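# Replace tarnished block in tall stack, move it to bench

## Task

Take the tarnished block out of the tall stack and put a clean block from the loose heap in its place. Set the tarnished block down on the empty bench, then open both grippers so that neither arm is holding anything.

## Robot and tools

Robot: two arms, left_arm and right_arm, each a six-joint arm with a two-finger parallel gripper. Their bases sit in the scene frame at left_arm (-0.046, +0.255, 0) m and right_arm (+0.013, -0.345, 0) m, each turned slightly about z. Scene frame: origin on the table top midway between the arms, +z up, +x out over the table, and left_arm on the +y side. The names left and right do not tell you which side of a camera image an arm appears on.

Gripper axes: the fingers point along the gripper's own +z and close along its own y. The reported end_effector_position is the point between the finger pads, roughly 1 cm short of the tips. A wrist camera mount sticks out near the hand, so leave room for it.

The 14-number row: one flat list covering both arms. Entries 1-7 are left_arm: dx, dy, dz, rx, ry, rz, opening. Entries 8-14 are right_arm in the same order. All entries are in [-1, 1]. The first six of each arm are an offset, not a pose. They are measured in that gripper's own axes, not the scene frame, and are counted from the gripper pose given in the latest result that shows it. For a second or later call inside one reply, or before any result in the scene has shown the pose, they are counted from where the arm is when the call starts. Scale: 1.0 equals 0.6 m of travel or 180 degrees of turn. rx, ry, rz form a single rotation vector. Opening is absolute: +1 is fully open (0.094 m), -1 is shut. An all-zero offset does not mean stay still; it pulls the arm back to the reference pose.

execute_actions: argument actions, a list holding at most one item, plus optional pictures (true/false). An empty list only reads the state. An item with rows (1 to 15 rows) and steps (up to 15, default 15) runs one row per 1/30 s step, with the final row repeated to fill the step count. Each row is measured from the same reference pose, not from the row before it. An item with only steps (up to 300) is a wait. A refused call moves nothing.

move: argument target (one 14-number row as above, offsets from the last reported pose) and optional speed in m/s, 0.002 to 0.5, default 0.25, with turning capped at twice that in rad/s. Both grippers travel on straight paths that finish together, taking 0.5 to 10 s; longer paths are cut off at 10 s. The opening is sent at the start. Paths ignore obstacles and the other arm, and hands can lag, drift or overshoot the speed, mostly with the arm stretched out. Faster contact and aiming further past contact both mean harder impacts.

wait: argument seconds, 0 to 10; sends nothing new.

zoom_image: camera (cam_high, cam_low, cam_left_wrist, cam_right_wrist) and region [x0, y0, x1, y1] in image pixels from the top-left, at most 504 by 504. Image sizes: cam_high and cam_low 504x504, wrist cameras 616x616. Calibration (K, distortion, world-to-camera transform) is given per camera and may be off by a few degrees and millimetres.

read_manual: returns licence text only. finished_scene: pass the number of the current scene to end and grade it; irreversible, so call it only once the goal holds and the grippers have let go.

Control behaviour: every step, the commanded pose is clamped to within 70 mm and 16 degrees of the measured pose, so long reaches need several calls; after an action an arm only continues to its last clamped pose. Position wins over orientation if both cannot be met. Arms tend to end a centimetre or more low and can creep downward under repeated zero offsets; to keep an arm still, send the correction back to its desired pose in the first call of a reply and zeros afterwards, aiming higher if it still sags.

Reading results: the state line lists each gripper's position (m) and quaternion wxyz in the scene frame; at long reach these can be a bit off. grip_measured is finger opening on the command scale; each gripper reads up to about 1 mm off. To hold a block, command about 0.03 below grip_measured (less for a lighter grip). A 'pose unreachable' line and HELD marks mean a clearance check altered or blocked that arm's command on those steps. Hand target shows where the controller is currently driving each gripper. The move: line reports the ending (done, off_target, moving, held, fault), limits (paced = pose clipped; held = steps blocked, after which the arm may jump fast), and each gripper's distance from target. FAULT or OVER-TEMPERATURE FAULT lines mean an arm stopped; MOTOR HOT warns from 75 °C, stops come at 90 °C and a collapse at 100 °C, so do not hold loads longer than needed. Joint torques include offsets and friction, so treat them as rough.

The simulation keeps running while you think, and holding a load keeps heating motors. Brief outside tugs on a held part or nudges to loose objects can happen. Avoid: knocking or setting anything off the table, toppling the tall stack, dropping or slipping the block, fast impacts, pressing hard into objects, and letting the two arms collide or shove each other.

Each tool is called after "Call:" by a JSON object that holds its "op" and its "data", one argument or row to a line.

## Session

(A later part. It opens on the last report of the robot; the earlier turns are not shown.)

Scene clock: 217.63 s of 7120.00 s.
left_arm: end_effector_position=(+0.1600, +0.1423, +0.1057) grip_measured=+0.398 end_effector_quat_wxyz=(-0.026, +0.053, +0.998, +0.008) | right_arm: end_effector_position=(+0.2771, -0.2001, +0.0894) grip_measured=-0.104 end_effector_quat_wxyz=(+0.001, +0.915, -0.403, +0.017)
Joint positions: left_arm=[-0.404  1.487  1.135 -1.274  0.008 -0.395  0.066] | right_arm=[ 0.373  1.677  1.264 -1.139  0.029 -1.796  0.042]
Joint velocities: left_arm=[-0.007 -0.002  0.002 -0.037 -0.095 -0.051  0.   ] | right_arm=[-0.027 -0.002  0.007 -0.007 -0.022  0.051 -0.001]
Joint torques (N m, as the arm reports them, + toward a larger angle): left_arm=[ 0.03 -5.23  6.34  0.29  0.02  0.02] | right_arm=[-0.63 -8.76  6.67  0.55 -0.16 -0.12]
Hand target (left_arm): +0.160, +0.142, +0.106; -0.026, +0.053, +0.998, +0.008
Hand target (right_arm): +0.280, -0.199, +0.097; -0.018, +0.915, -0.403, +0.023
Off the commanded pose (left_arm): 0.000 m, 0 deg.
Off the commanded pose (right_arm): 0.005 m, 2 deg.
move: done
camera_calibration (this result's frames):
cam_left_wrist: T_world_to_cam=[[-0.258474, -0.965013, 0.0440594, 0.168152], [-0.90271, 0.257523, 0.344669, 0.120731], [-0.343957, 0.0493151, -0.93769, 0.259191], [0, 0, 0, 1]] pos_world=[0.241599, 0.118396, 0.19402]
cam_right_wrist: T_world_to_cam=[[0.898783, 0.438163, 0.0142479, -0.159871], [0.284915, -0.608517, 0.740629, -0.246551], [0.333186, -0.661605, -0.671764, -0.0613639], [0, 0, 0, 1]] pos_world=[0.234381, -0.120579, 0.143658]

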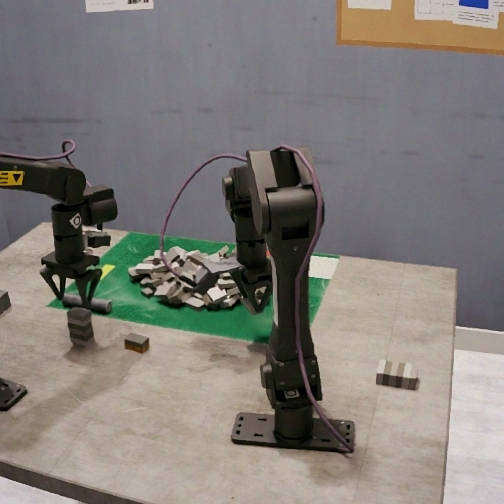

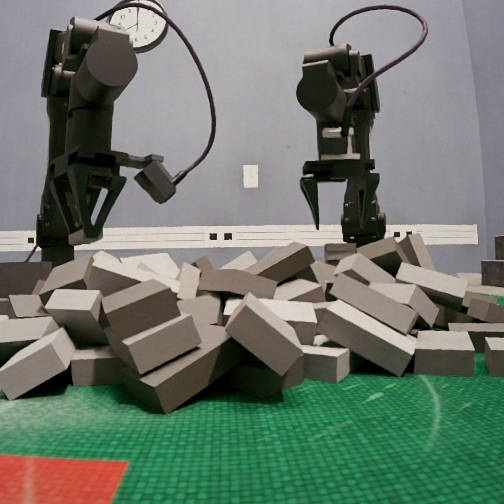

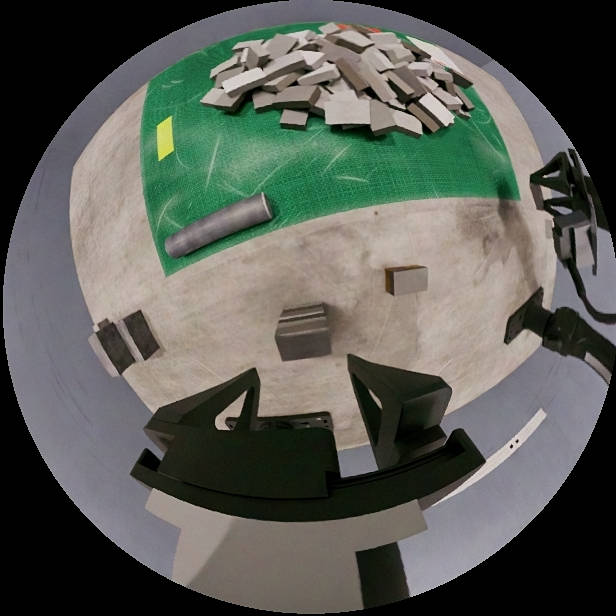

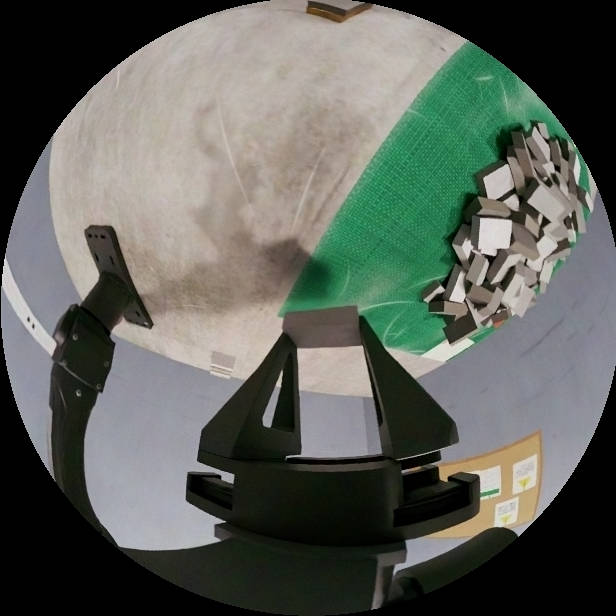

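Call:
{"op": "move", "data": {
  "target": [-0.05,-0.21,-0.01,0,-0.02,0,0.4,0,0,0,0,0,0,-0.14],
  "speed": 0.15
}}

Call:
{"op": "move", "data": {
  "target": [0,0,0.09,0,0,0,0.4,0,0,0,0,0,0,-0.14],
  "speed": 0.1
}}

Scene clock: 228.93 s of 7120.00 s.
left_arm: end_effector_position=(+0.1702, +0.0186, +0.1064) grip_measured=+0.398 end_effector_quat_wxyz=(-0.004, +0.057, +0.998, +0.004) | right_arm: end_effector_position=(+0.2773, -0.2000, +0.0894) grip_measured=-0.104 end_effector_quat_wxyz=(+0.001, +0.915, -0.402, +0.018)
Joint positions: left_arm=[-0.738  1.77   1.44  -1.252 -0.    -0.721  0.066] | right_arm=[ 0.373  1.677  1.264 -1.138  0.029 -1.798  0.042]
Joint velocities: left_arm=[-0.007  0.012 -0.017 -0.037 -0.051 -0.051 -0.001] | right_arm=[-0.012 -0.002 -0.007 -0.051  0.051 -0.037 -0.   ]
Joint torques (N m, as the arm reports them, + toward a larger angle): left_arm=[-0.43 -6.82  8.82  0.35 -0.11 -0.09] | right_arm=[ 0.01 -6.68  6.96  0.44 -0.02  0.04]
Hand target (left_arm): +0.175, +0.014, +0.109; +0.004, +0.054, +0.999, +0.005
Hand target (right_arm): +0.277, -0.200, +0.089; +0.001, +0.915, -0.403, +0.017
Off the commanded pose (left_arm): 0.008 m, 1 deg.
Off the commanded pose (right_arm): 0.000 m, 0 deg.
After step 90, 6.97 s passed at rest.
move: done
camera_calibration (this result's frames):
cam_left_wrist: T_world_to_cam=[[-0.267757, -0.962534, 0.0428385, 0.0530409], [-0.915094, 0.267971, 0.301321, 0.168101], [-0.301511, 0.0414796, -0.95256, 0.263969], [0, 0, 0, 1]] pos_world=[0.24762, -0.00494166, 0.198522]
cam_right_wrist: T_world_to_cam=[[0.898099, 0.439525, 0.0153475, -0.159791], [0.285124, -0.608466, 0.74059, -0.246584], [0.334847, -0.660747, -0.671782, -0.0616373], [0, 0, 0, 1]] pos_world=[0.234454, -0.120532, 0.143663]

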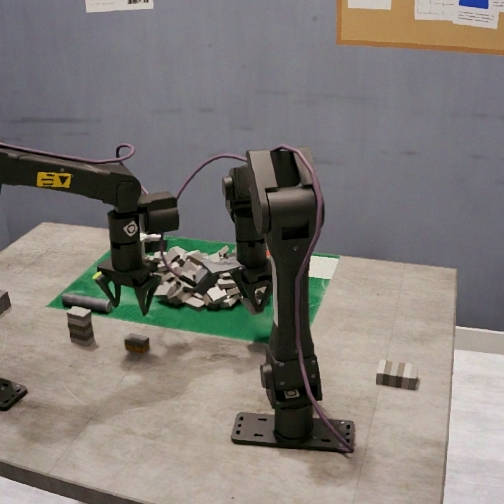

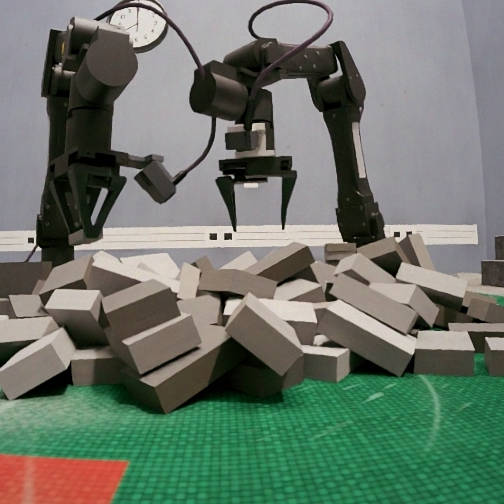

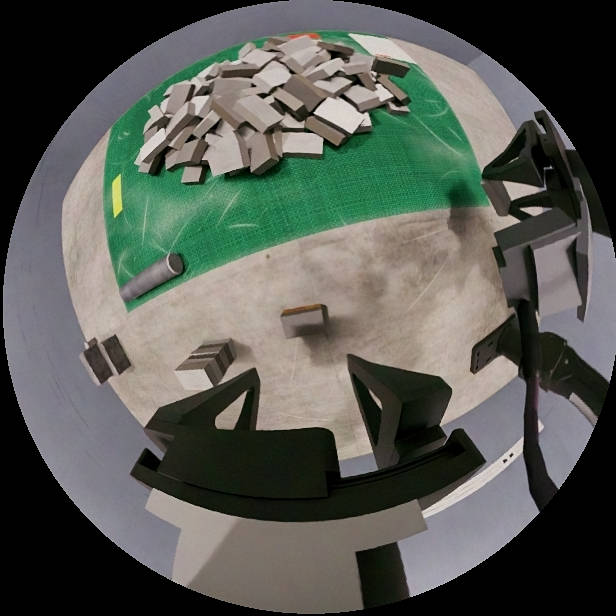

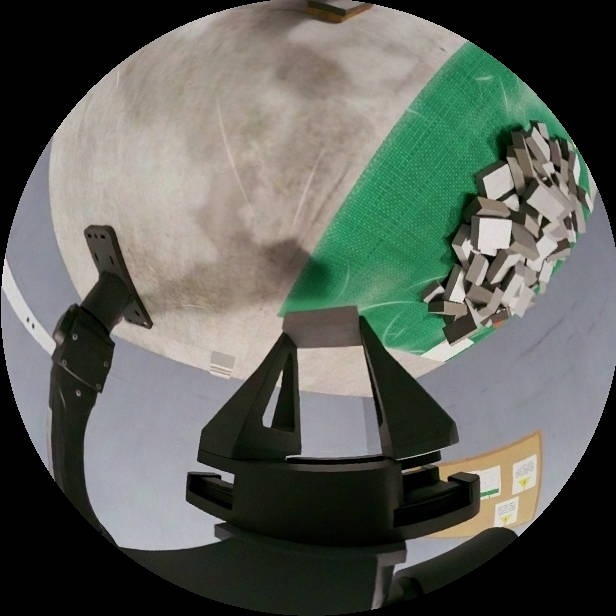

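Scene clock: 230.03 s of 7120.00 s.
left_arm: end_effector_position=(+0.1724, +0.0161, +0.0607) grip_measured=+0.398 end_effector_quat_wxyz=(+0.003, +0.057, +0.998, -0.002) | right_arm: end_effector_position=(+0.2773, -0.2000, +0.0894) grip_measured=-0.104 end_effector_quat_wxyz=(+0.001, +0.915, -0.402, +0.018)
Joint positions: left_arm=[-0.738  1.796  1.288 -1.056 -0.    -0.722  0.066] | right_arm=[ 0.373  1.677  1.264 -1.138  0.029 -1.798  0.042]
Joint velocities: left_arm=[-0.002 -0.002  0.027 -0.037 -0.007 -0.066 -0.   ] | right_arm=[-0.007  0.007  0.007  0.037 -0.051  0.066  0.   ]
Joint torques (N m, as the arm reports them, + toward a larger angle): left_arm=[ 0.15 -7.13  4.57  0.51  0.02  0.03] | right_arm=[-0.02 -6.69  6.99  0.44 -0.01  0.03]
Hand target (left_arm): +0.170, +0.019, +0.053; -0.004, +0.057, +0.998, +0.004
Hand target (right_arm): +0.277, -0.200, +0.089; +0.001, +0.915, -0.402, +0.018
Off the commanded pose (left_arm): 0.009 m, 1 deg.
Off the commanded pose (right_arm): 0.000 m, 0 deg.
move: done
camera_calibration (this result's frames):
cam_left_wrist: T_world_to_cam=[[-0.267976, -0.961988, 0.0526165, 0.052636], [-0.918806, 0.271612, 0.286394, 0.186071], [-0.289799, 0.0284024, -0.956666, 0.219717], [0, 0, 0, 1]] pos_world=[0.248742, -0.00614439, 0.154137]
cam_right_wrist: T_world_to_cam=[[0.898099, 0.439525, 0.0153475, -0.159791], [0.285124, -0.608466, 0.74059, -0.246584], [0.334847, -0.660747, -0.671782, -0.0616373], [0, 0, 0, 1]] pos_world=[0.234454, -0.120532, 0.143663]

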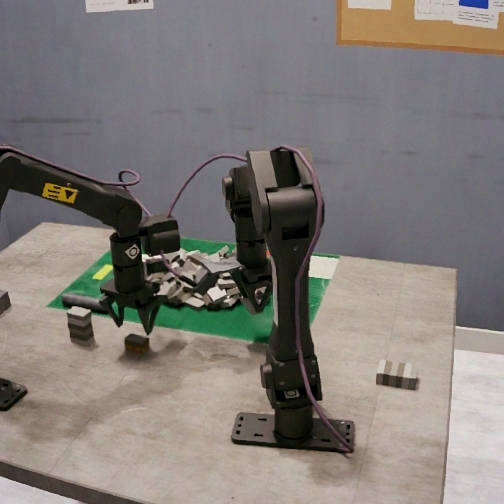

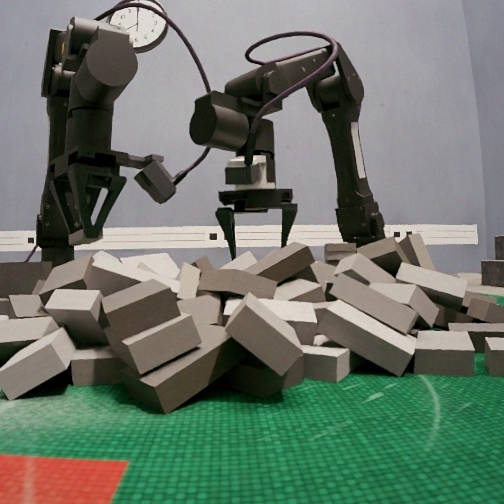

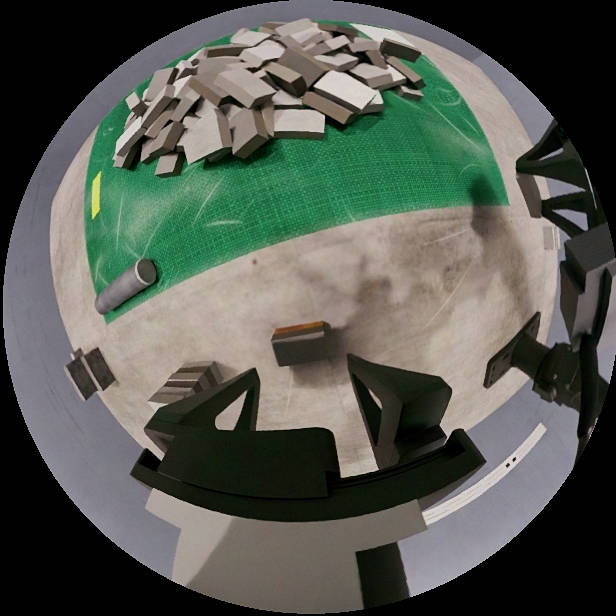

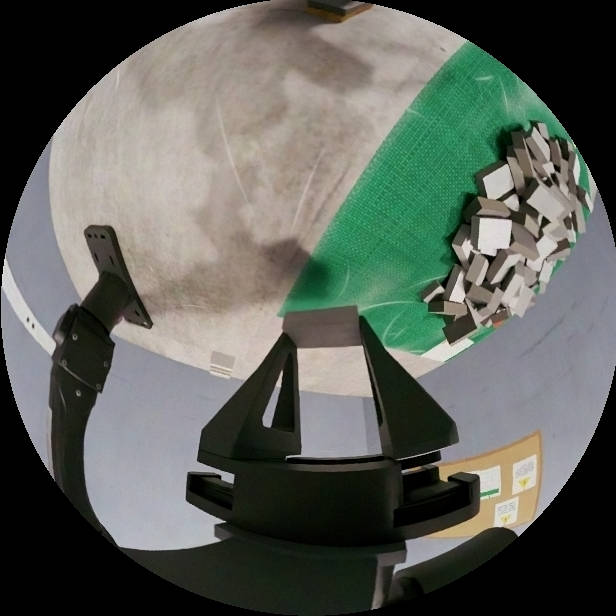

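Want z≈0.021.

Call:
{"op": "move", "data": {
  "target": [0,0,0.072,0,0,0,0.4,0,0,0,0,0,0,-0.14],
  "speed": 0.05
}}

Call:
{"op": "zoom_image", "data": {
  "camera": "cam_high",
  "region": [60, 280, 190, 365]
}}

Scene clock: 239.03 s of 7120.00 s.
left_arm: end_effector_position=(+0.1767, +0.0114, +0.0275) grip_measured=+0.398 end_effector_quat_wxyz=(+0.011, +0.057, +0.998, -0.011) | right_arm: end_effector_position=(+0.2773, -0.2000, +0.0894) grip_measured=-0.104 end_effector_quat_wxyz=(+0.001, +0.915, -0.402, +0.018)
Joint positions: left_arm=[-0.738  1.839  1.202 -0.903 -0.    -0.722  0.066] | right_arm=[ 0.373  1.677  1.264 -1.138  0.029 -1.798  0.042]
Joint velocities: left_arm=[-0.007 -0.007 -0.012  0.022  0.022  0.081  0.001] | right_arm=[ 0.007  0.012 -0.012  0.007  0.007 -0.066  0.001]
Joint torques (N m, as the arm reports them, + toward a larger angle): left_arm=[ 0.12 -7.06  4.22  0.57  0.02  0.02] | right_arm=[-0.02 -6.65  6.99  0.43 -0.02  0.02]
Hand target (left_arm): +0.173, +0.016, +0.018; +0.002, +0.057, +0.998, -0.002
Hand target (right_arm): +0.277, -0.200, +0.089; +0.001, +0.915, -0.402, +0.018
Off the commanded pose (left_arm): 0.012 m, 1 deg.
Off the commanded pose (right_arm): 0.000 m, 0 deg.
After step 90, 4.67 s passed at rest.
move: off_target (left_arm)
camera_calibration (this result's frames):
cam_left_wrist: T_world_to_cam=[[-0.268944, -0.960917, 0.0656307, 0.0508035], [-0.923333, 0.276616, 0.266346, 0.202072], [-0.274091, 0.0110334, -0.96164, 0.186831], [0, 0, 0, 1]] pos_world=[0.251451, -0.00913968, 0.122509]
cam_right_wrist: T_world_to_cam=[[0.898099, 0.439525, 0.0153475, -0.159791], [0.285124, -0.608466, 0.74059, -0.246584], [0.334847, -0.660747, -0.671782, -0.0616373], [0, 0, 0, 1]] pos_world=[0.234454, -0.120532, 0.143663]

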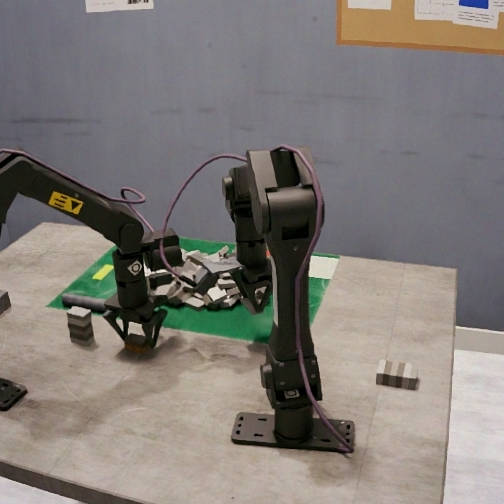

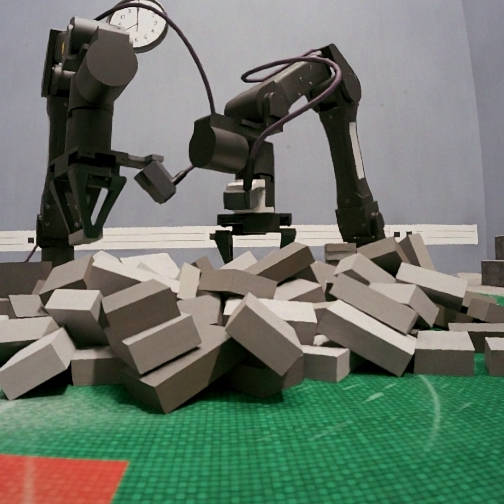

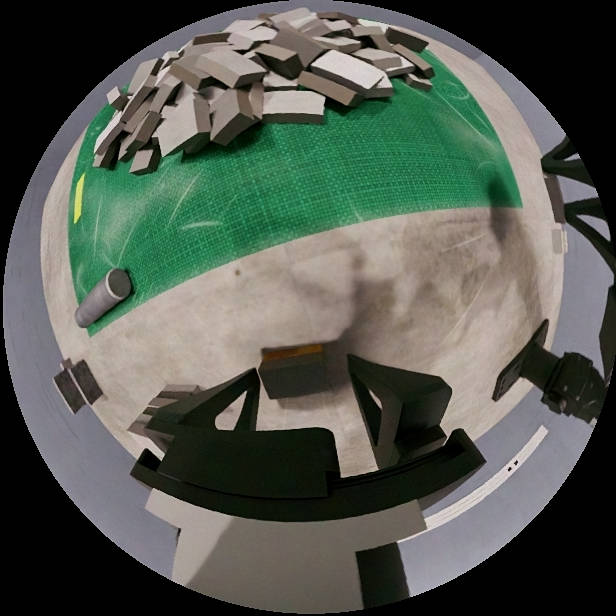

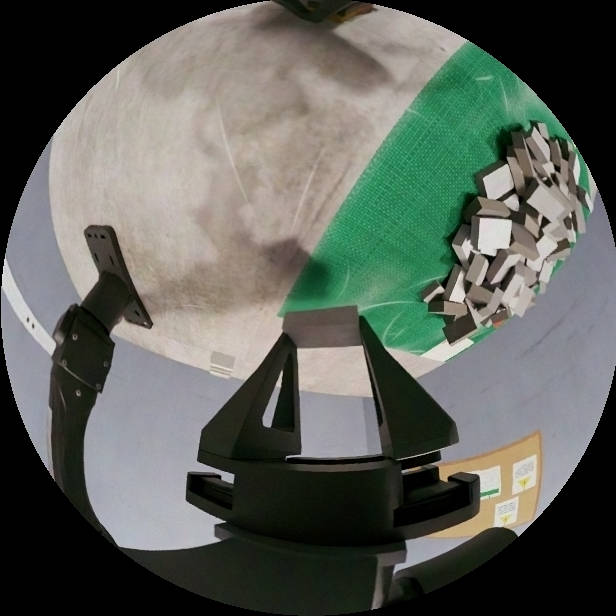

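Region (60, 280, 190, 365) of cam_high's 504x504 image, scaled by 3.877, with more detail than that image has; it fills the top 330 rows of this view, and the rest is white.

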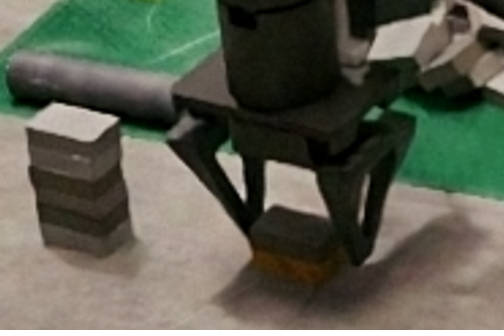

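Call:
{"op": "move", "data": {
  "target": [0.012,0.012,0.018,0,0,0,0.4,0,0,0,0,0,0,-0.14],
  "speed": 0.03
}}

Call:
{"op": "move", "data": {
  "target": [0,0,0,0,0,0,-0.13,0,0,0,0,0,0,-0.14]
}}

Call:
{"op": "move", "data": {
  "target": [0.03,0,-0.05,0,0,0,-0.13,0,0,0,0,0,0,-0.14],
  "speed": 0.05
}}

Scene clock: 245.67 s of 7120.00 s.
left_arm: end_effector_position=(+0.1719, +0.0167, +0.0165) grip_measured=+0.398 end_effector_quat_wxyz=(+0.008, +0.057, +0.998, -0.008) | right_arm: end_effector_position=(+0.2773, -0.2000, +0.0894) grip_measured=-0.104 end_effector_quat_wxyz=(+0.001, +0.915, -0.402, +0.018)
Joint positions: left_arm=[-0.738  1.839  1.155 -0.865 -0.    -0.722  0.066] | right_arm=[ 0.373  1.677  1.264 -1.138  0.029 -1.798  0.042]
Joint velocities: left_arm=[-0.002 -0.007 -0.002  0.095 -0.022  0.051  0.   ] | right_arm=[-0.017 -0.012 -0.002  0.022 -0.007 -0.037 -0.001]
Joint torques (N m, as the arm reports them, + toward a larger angle): left_arm=[ 0.31 -9.05  4.08  0.53  0.02  0.05] | right_arm=[ 0.   -6.69  7.    0.43 -0.01  0.03]
Hand target (left_arm): +0.171, +0.019, +0.016; +0.011, +0.057, +0.998, -0.011
Hand target (right_arm): +0.277, -0.200, +0.089; +0.001, +0.915, -0.402, +0.018
Off the commanded pose (left_arm): 0.003 m, 1 deg.
Off the commanded pose (right_arm): 0.000 m, 0 deg.
After step 90, 2.87 s passed at rest.
move: done
camera_calibration (this result's frames):
cam_left_wrist: T_world_to_cam=[[-0.268556, -0.961346, 0.0607545, 0.055345], [-0.921674, 0.274782, 0.273884, 0.198721], [-0.279991, 0.0175573, -0.959842, 0.175803], [0, 0, 0, 1]] pos_world=[0.247243, -0.00448594, 0.110954]
cam_right_wrist: T_world_to_cam=[[0.898099, 0.439525, 0.0153475, -0.159791], [0.285124, -0.608466, 0.74059, -0.246584], [0.334847, -0.660747, -0.671782, -0.0616373], [0, 0, 0, 1]] pos_world=[0.234454, -0.120532, 0.143663]

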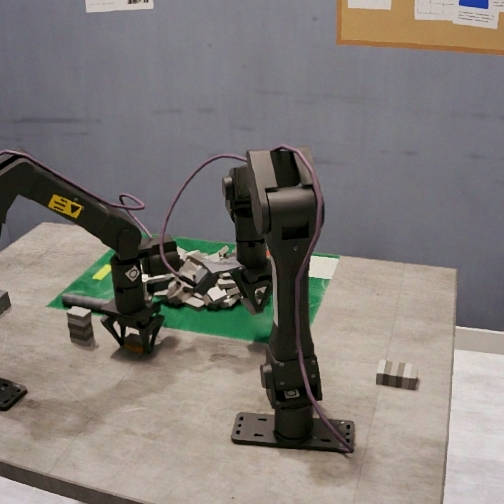

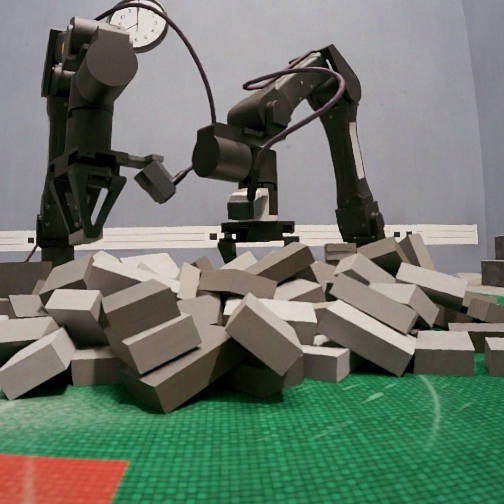

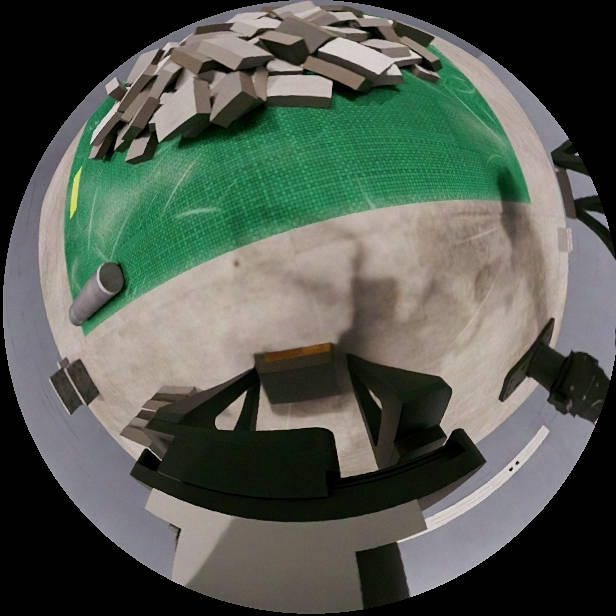

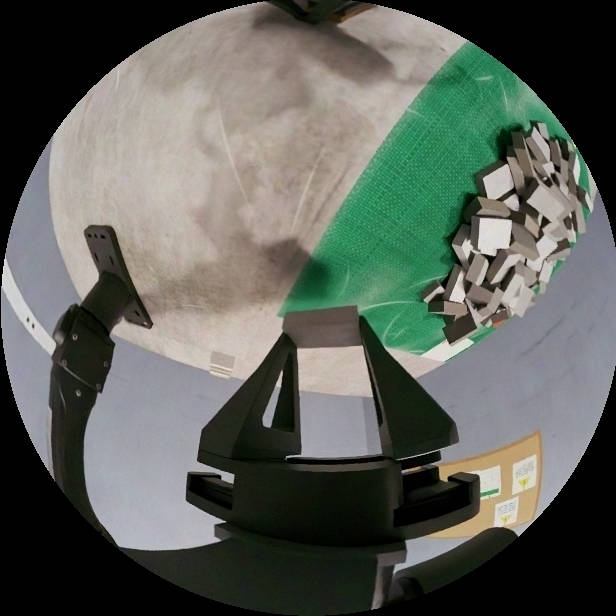

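Scene clock: 246.17 s of 7120.00 s.
left_arm: end_effector_position=(+0.1719, +0.0165, +0.0165) grip_measured=-0.098 end_effector_quat_wxyz=(+0.008, +0.057, +0.998, -0.008) | right_arm: end_effector_position=(+0.2774, -0.2000, +0.0894) grip_measured=-0.104 end_effector_quat_wxyz=(+0.001, +0.915, -0.402, +0.018)
Joint positions: left_arm=[-0.738  1.839  1.155 -0.864 -0.    -0.722  0.042] | right_arm=[ 0.373  1.677  1.264 -1.138  0.029 -1.798  0.042]
Joint velocities: left_arm=[-0.007  0.002 -0.002  0.037  0.007 -0.007 -0.   ] | right_arm=[-0.012  0.007 -0.002 -0.051 -0.125  0.007 -0.   ]
Joint torques (N m, as the arm reports them, + toward a larger angle): left_arm=[ 0.04 -8.02  5.91  0.43  0.01  0.02] | right_arm=[-0.04 -6.66  7.02  0.43 -0.01  0.02]
Hand target (left_arm): +0.172, +0.017, +0.017; +0.008, +0.057, +0.998, -0.008
Hand target (right_arm): +0.277, -0.200, +0.089; +0.001, +0.915, -0.402, +0.018
Off the commanded pose (left_arm): 0.000 m, 0 deg.
Off the commanded pose (right_arm): 0.000 m, 0 deg.
move: done
camera_calibration (this result's frames):
cam_left_wrist: T_world_to_cam=[[-0.268563, -0.961311, 0.0612797, 0.0552288], [-0.921664, 0.274937, 0.273761, 0.198762], [-0.280017, 0.0170425, -0.959844, 0.175824], [0, 0, 0, 1]] pos_world=[0.247258, -0.00455163, 0.110966]
cam_right_wrist: T_world_to_cam=[[0.8981, 0.439524, 0.0153709, -0.159798], [0.28498, -0.608222, 0.740846, -0.246565], [0.334968, -0.660973, -0.671499, -0.0617903], [0, 0, 0, 1]] pos_world=[0.234478, -0.120573, 0.143631]

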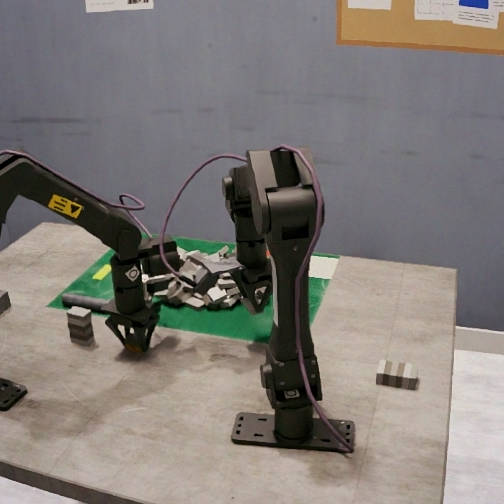

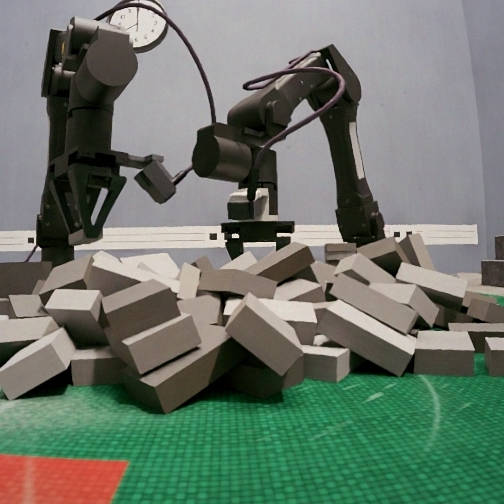

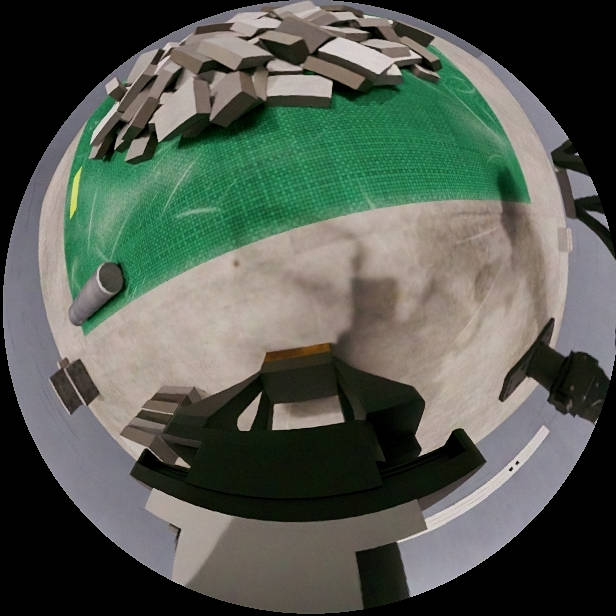

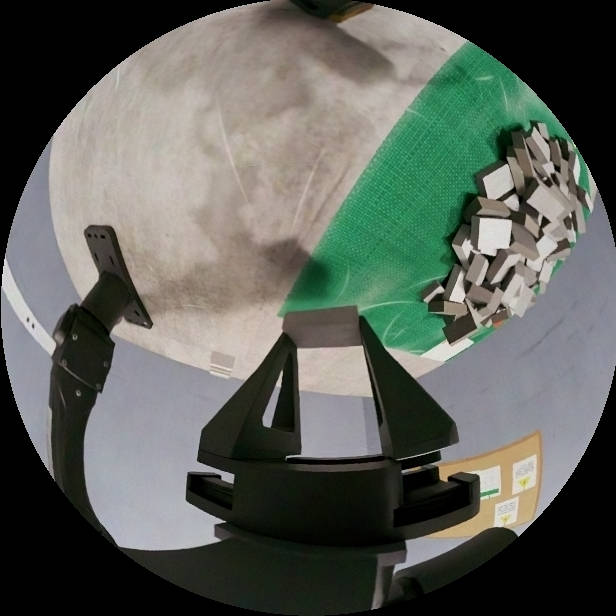

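Scene clock: 247.27 s of 7120.00 s.
left_arm: end_effector_position=(+0.1553, +0.0214, +0.0369) grip_measured=-0.098 end_effector_quat_wxyz=(+0.003, +0.057, +0.998, -0.003) | right_arm: end_effector_position=(+0.2774, -0.2000, +0.0894) grip_measured=-0.104 end_effector_quat_wxyz=(+0.001, +0.915, -0.402, +0.018)
Joint positions: left_arm=[-0.767  1.769  1.155 -0.949 -0.    -0.75   0.042] | right_arm=[ 0.373  1.677  1.264 -1.138  0.029 -1.798  0.042]
Joint velocities: left_arm=[ 0.007 -0.002 -0.027  0.022 -0.066 -0.095 -0.001] | right_arm=[-0.012 -0.022 -0.012  0.022  0.007 -0.051  0.   ]
Joint torques (N m, as the arm reports them, + toward a larger angle): left_arm=[-0.76 -9.23  6.77  0.22  0.02 -0.1 ] | right_arm=[ 0.   -6.64  6.99  0.43 -0.01  0.02]
Hand target (left_arm): +0.153, +0.019, +0.046; +0.008, +0.057, +0.998, -0.008
Hand target (right_arm): +0.277, -0.200, +0.089; +0.001, +0.915, -0.402, +0.018
Off the commanded pose (left_arm): 0.010 m, 1 deg.
Off the commanded pose (right_arm): 0.000 m, 0 deg.
move: done
camera_calibration (this result's frames):
cam_left_wrist: T_world_to_cam=[[-0.269083, -0.961628, 0.0535272, 0.0545576], [-0.918513, 0.272943, 0.286069, 0.175657], [-0.289702, 0.0278111, -0.956713, 0.19179], [0, 0, 0, 1]] pos_world=[0.231586, -0.000814111, 0.130317]
cam_right_wrist: T_world_to_cam=[[0.8981, 0.439524, 0.0153709, -0.159798], [0.28498, -0.608222, 0.740846, -0.246565], [0.334968, -0.660973, -0.671499, -0.0617903], [0, 0, 0, 1]] pos_world=[0.234478, -0.120573, 0.143631]

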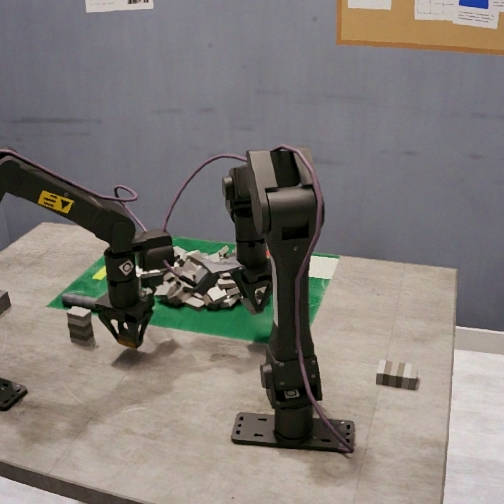

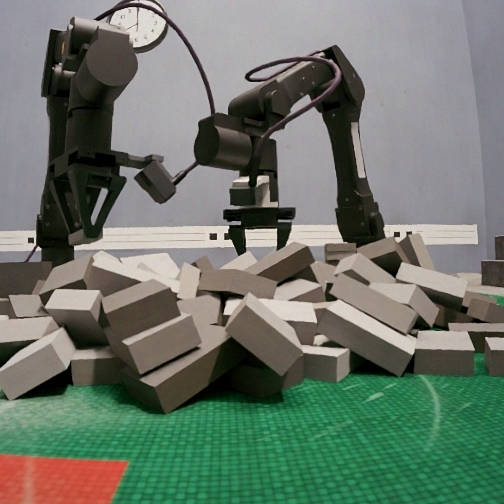

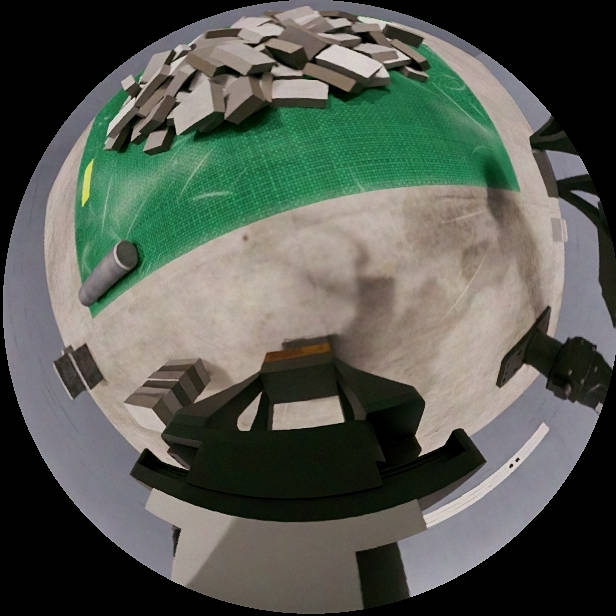

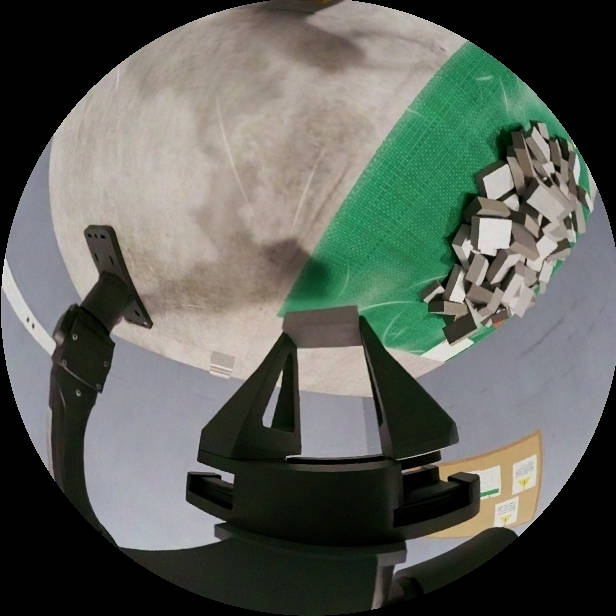

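Call:
{"op": "move", "data": {
  "target": [0.16,0,0,0,0,0,-0.13,0,0,-0.01,0,0,0.772,-0.14],
  "speed": 0.3
}}

Scene clock: 264.33 s of 7120.00 s.
left_arm: end_effector_position=(+0.0630, +0.0332, +0.0339) grip_measured=-0.098 end_effector_quat_wxyz=(-0.003, +0.057, +0.998, +0.005) | right_arm: end_effector_position=(+0.2750, -0.2010, +0.0893) grip_measured=-0.104 end_effector_quat_wxyz=(+0.012, +0.051, +0.999, -0.009)
Joint positions: left_arm=[-1.023  1.567  0.918 -0.933 -0.    -1.006  0.042] | right_arm=[ 0.373  1.677  1.264 -1.148  0.028  0.618  0.042]
Joint velocities: left_arm=[-0.007 -0.012 -0.002  0.007 -0.022 -0.051 -0.   ] | right_arm=[-0.002 -0.012  0.007  0.007 -0.007 -0.007 -0.   ]
Joint torques (N m, as the arm reports them, + toward a larger angle): left_arm=[-0.79 -7.47  4.4   0.47  0.03 -0.1 ] | right_arm=[ 0.   -6.94  8.74  0.29  0.    0.05]
Hand target (left_arm): +0.060, +0.034, +0.036; +0.001, +0.057, +0.998, -0.003
Hand target (right_arm): +0.277, -0.200, +0.095; +0.016, +0.056, +0.998, -0.007
Off the commanded pose (left_arm): 0.004 m, 1 deg.
Off the commanded pose (right_arm): 0.006 m, 1 deg.
After step 90, 9.43 s passed at rest.
move: done
camera_calibration (this result's frames):
cam_left_wrist: T_world_to_cam=[[-0.268605, -0.96239, 0.0407128, 0.0416573], [-0.915612, 0.268221, 0.29952, 0.0880576], [-0.299175, 0.0431757, -0.953221, 0.16182], [0, 0, 0, 1]] pos_world=[0.140228, 0.00948502, 0.126179]
cam_right_wrist: T_world_to_cam=[[-0.380092, -0.924943, 0.00321016, -0.0788739], [-0.657662, 0.272694, 0.702224, 0.19331], [-0.650393, 0.264799, -0.711948, 0.399016], [0, 0, 0, 1]] pos_world=[0.35667, -0.231327, 0.148585]

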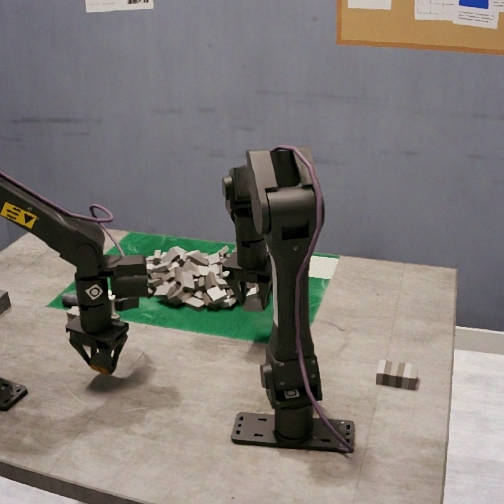

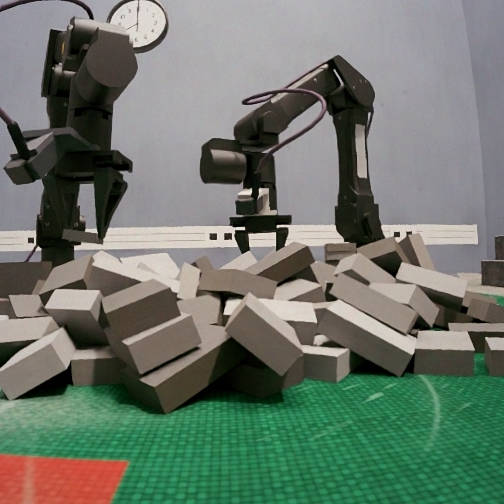

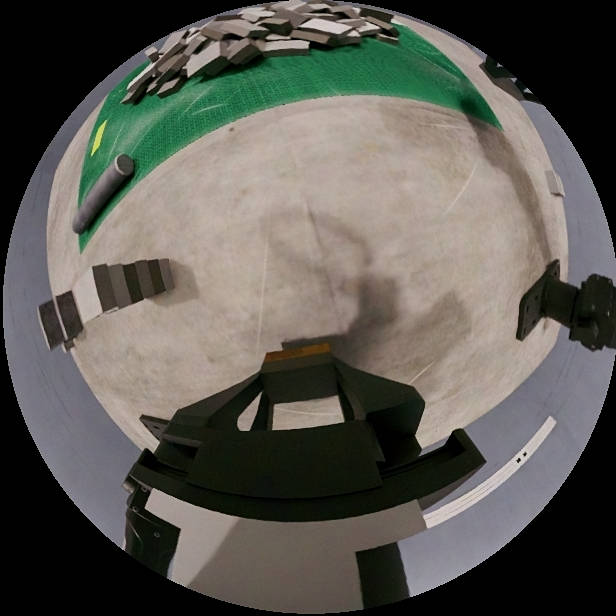

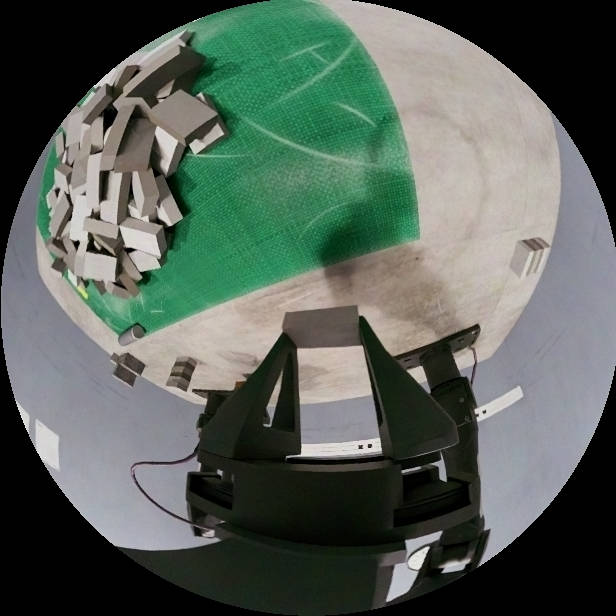

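Call:
{"op": "move", "data": {
  "target": [0,0,0.034,0,0,0,-0.13,0,0,0,0,0,0,-0.14],
  "speed": 0.03
}}

Call:
{"op": "zoom_image", "data": {
  "camera": "cam_low",
  "region": [30, 180, 150, 270]
}}

Call:
{"op": "zoom_image", "data": {
  "camera": "cam_high",
  "region": [50, 310, 160, 400]
}}

Scene clock: 274.03 s of 7120.00 s.
left_arm: end_effector_position=(+0.0648, +0.0296, +0.0195) grip_measured=-0.098 end_effector_quat_wxyz=(+0.001, +0.057, +0.998, -0.001) | right_arm: end_effector_position=(+0.2750, -0.2010, +0.0893) grip_measured=-0.104 end_effector_quat_wxyz=(+0.012, +0.052, +0.999, -0.009)
Joint positions: left_arm=[-1.023  1.594  0.882 -0.856 -0.    -1.006  0.042] | right_arm=[ 0.373  1.677  1.264 -1.148  0.028  0.621  0.042]
Joint velocities: left_arm=[ 0.012  0.012  0.012 -0.007 -0.007 -0.037  0.   ] | right_arm=[-0.012  0.002 -0.012 -0.066  0.007 -0.007  0.001]
Joint torques (N m, as the arm reports them, + toward a larger angle): left_arm=[ 0.1  -5.09  4.45  0.5   0.02  0.02] | right_arm=[-0.03 -6.62  6.99  0.41 -0.01 -0.01]
Hand target (left_arm): +0.063, +0.033, +0.014; -0.003, +0.057, +0.998, +0.005
Hand target (right_arm): +0.275, -0.201, +0.089; +0.012, +0.051, +0.999, -0.009
Off the commanded pose (left_arm): 0.007 m, 1 deg.
Off the commanded pose (right_arm): 0.000 m, 0 deg.
After step 90, 5.60 s passed at rest.
move: done
camera_calibration (this result's frames):
cam_left_wrist: T_world_to_cam=[[-0.268538, -0.961872, 0.0518606, 0.03899], [-0.917624, 0.271819, 0.289967, 0.0951424], [-0.293008, 0.0302788, -0.95563, 0.148842], [0, 0, 0, 1]] pos_world=[0.141387, 0.00713511, 0.112627]
cam_right_wrist: T_world_to_cam=[[-0.382912, -0.92378, 0.00312551, -0.0778569], [-0.656868, 0.274651, 0.702204, 0.193487], [-0.649541, 0.266829, -0.711969, 0.399192], [0, 0, 0, 1]] pos_world=[0.356574, -0.23158, 0.148588]

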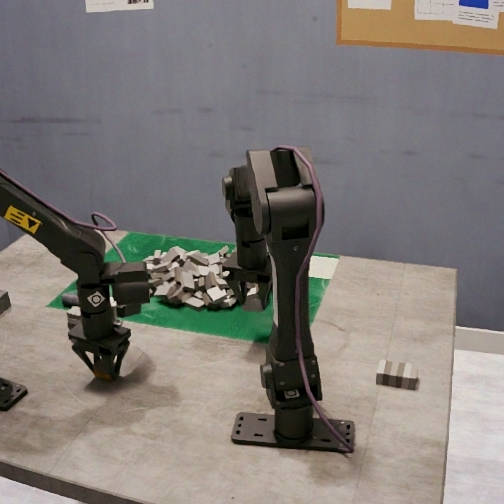

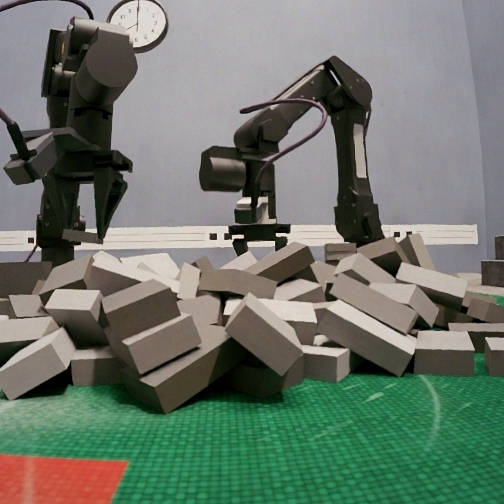

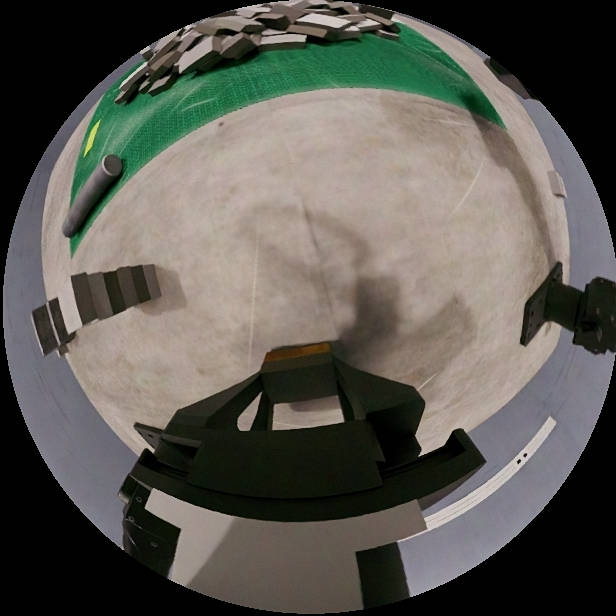

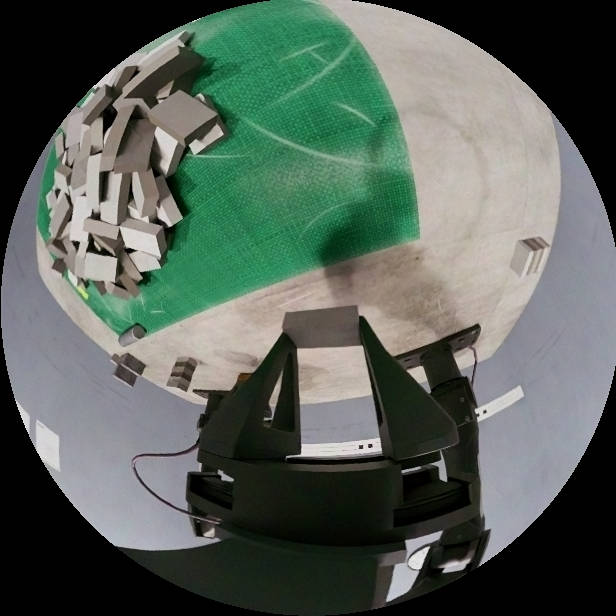

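Region (30, 180, 150, 270) of cam_low's 504x504 image, scaled by 4.200, with more detail than that image has; it fills the top 378 rows of this view, and the rest is white.

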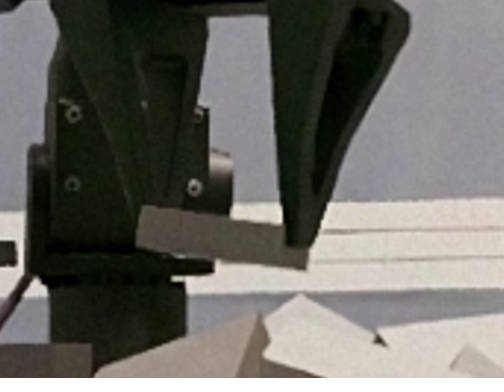

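Region (50, 310, 160, 400) of cam_high's 504x504 image, scaled by 4.582, with more detail than that image has; it fills the top 412 rows of this view, and the rest is white.

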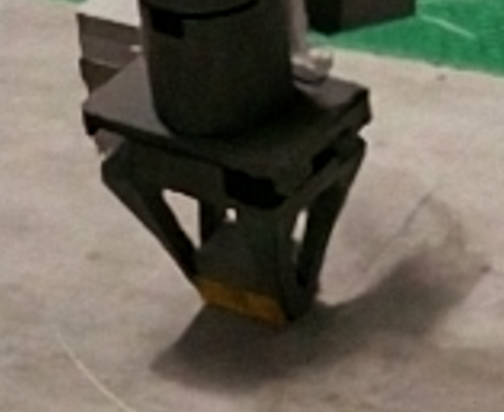

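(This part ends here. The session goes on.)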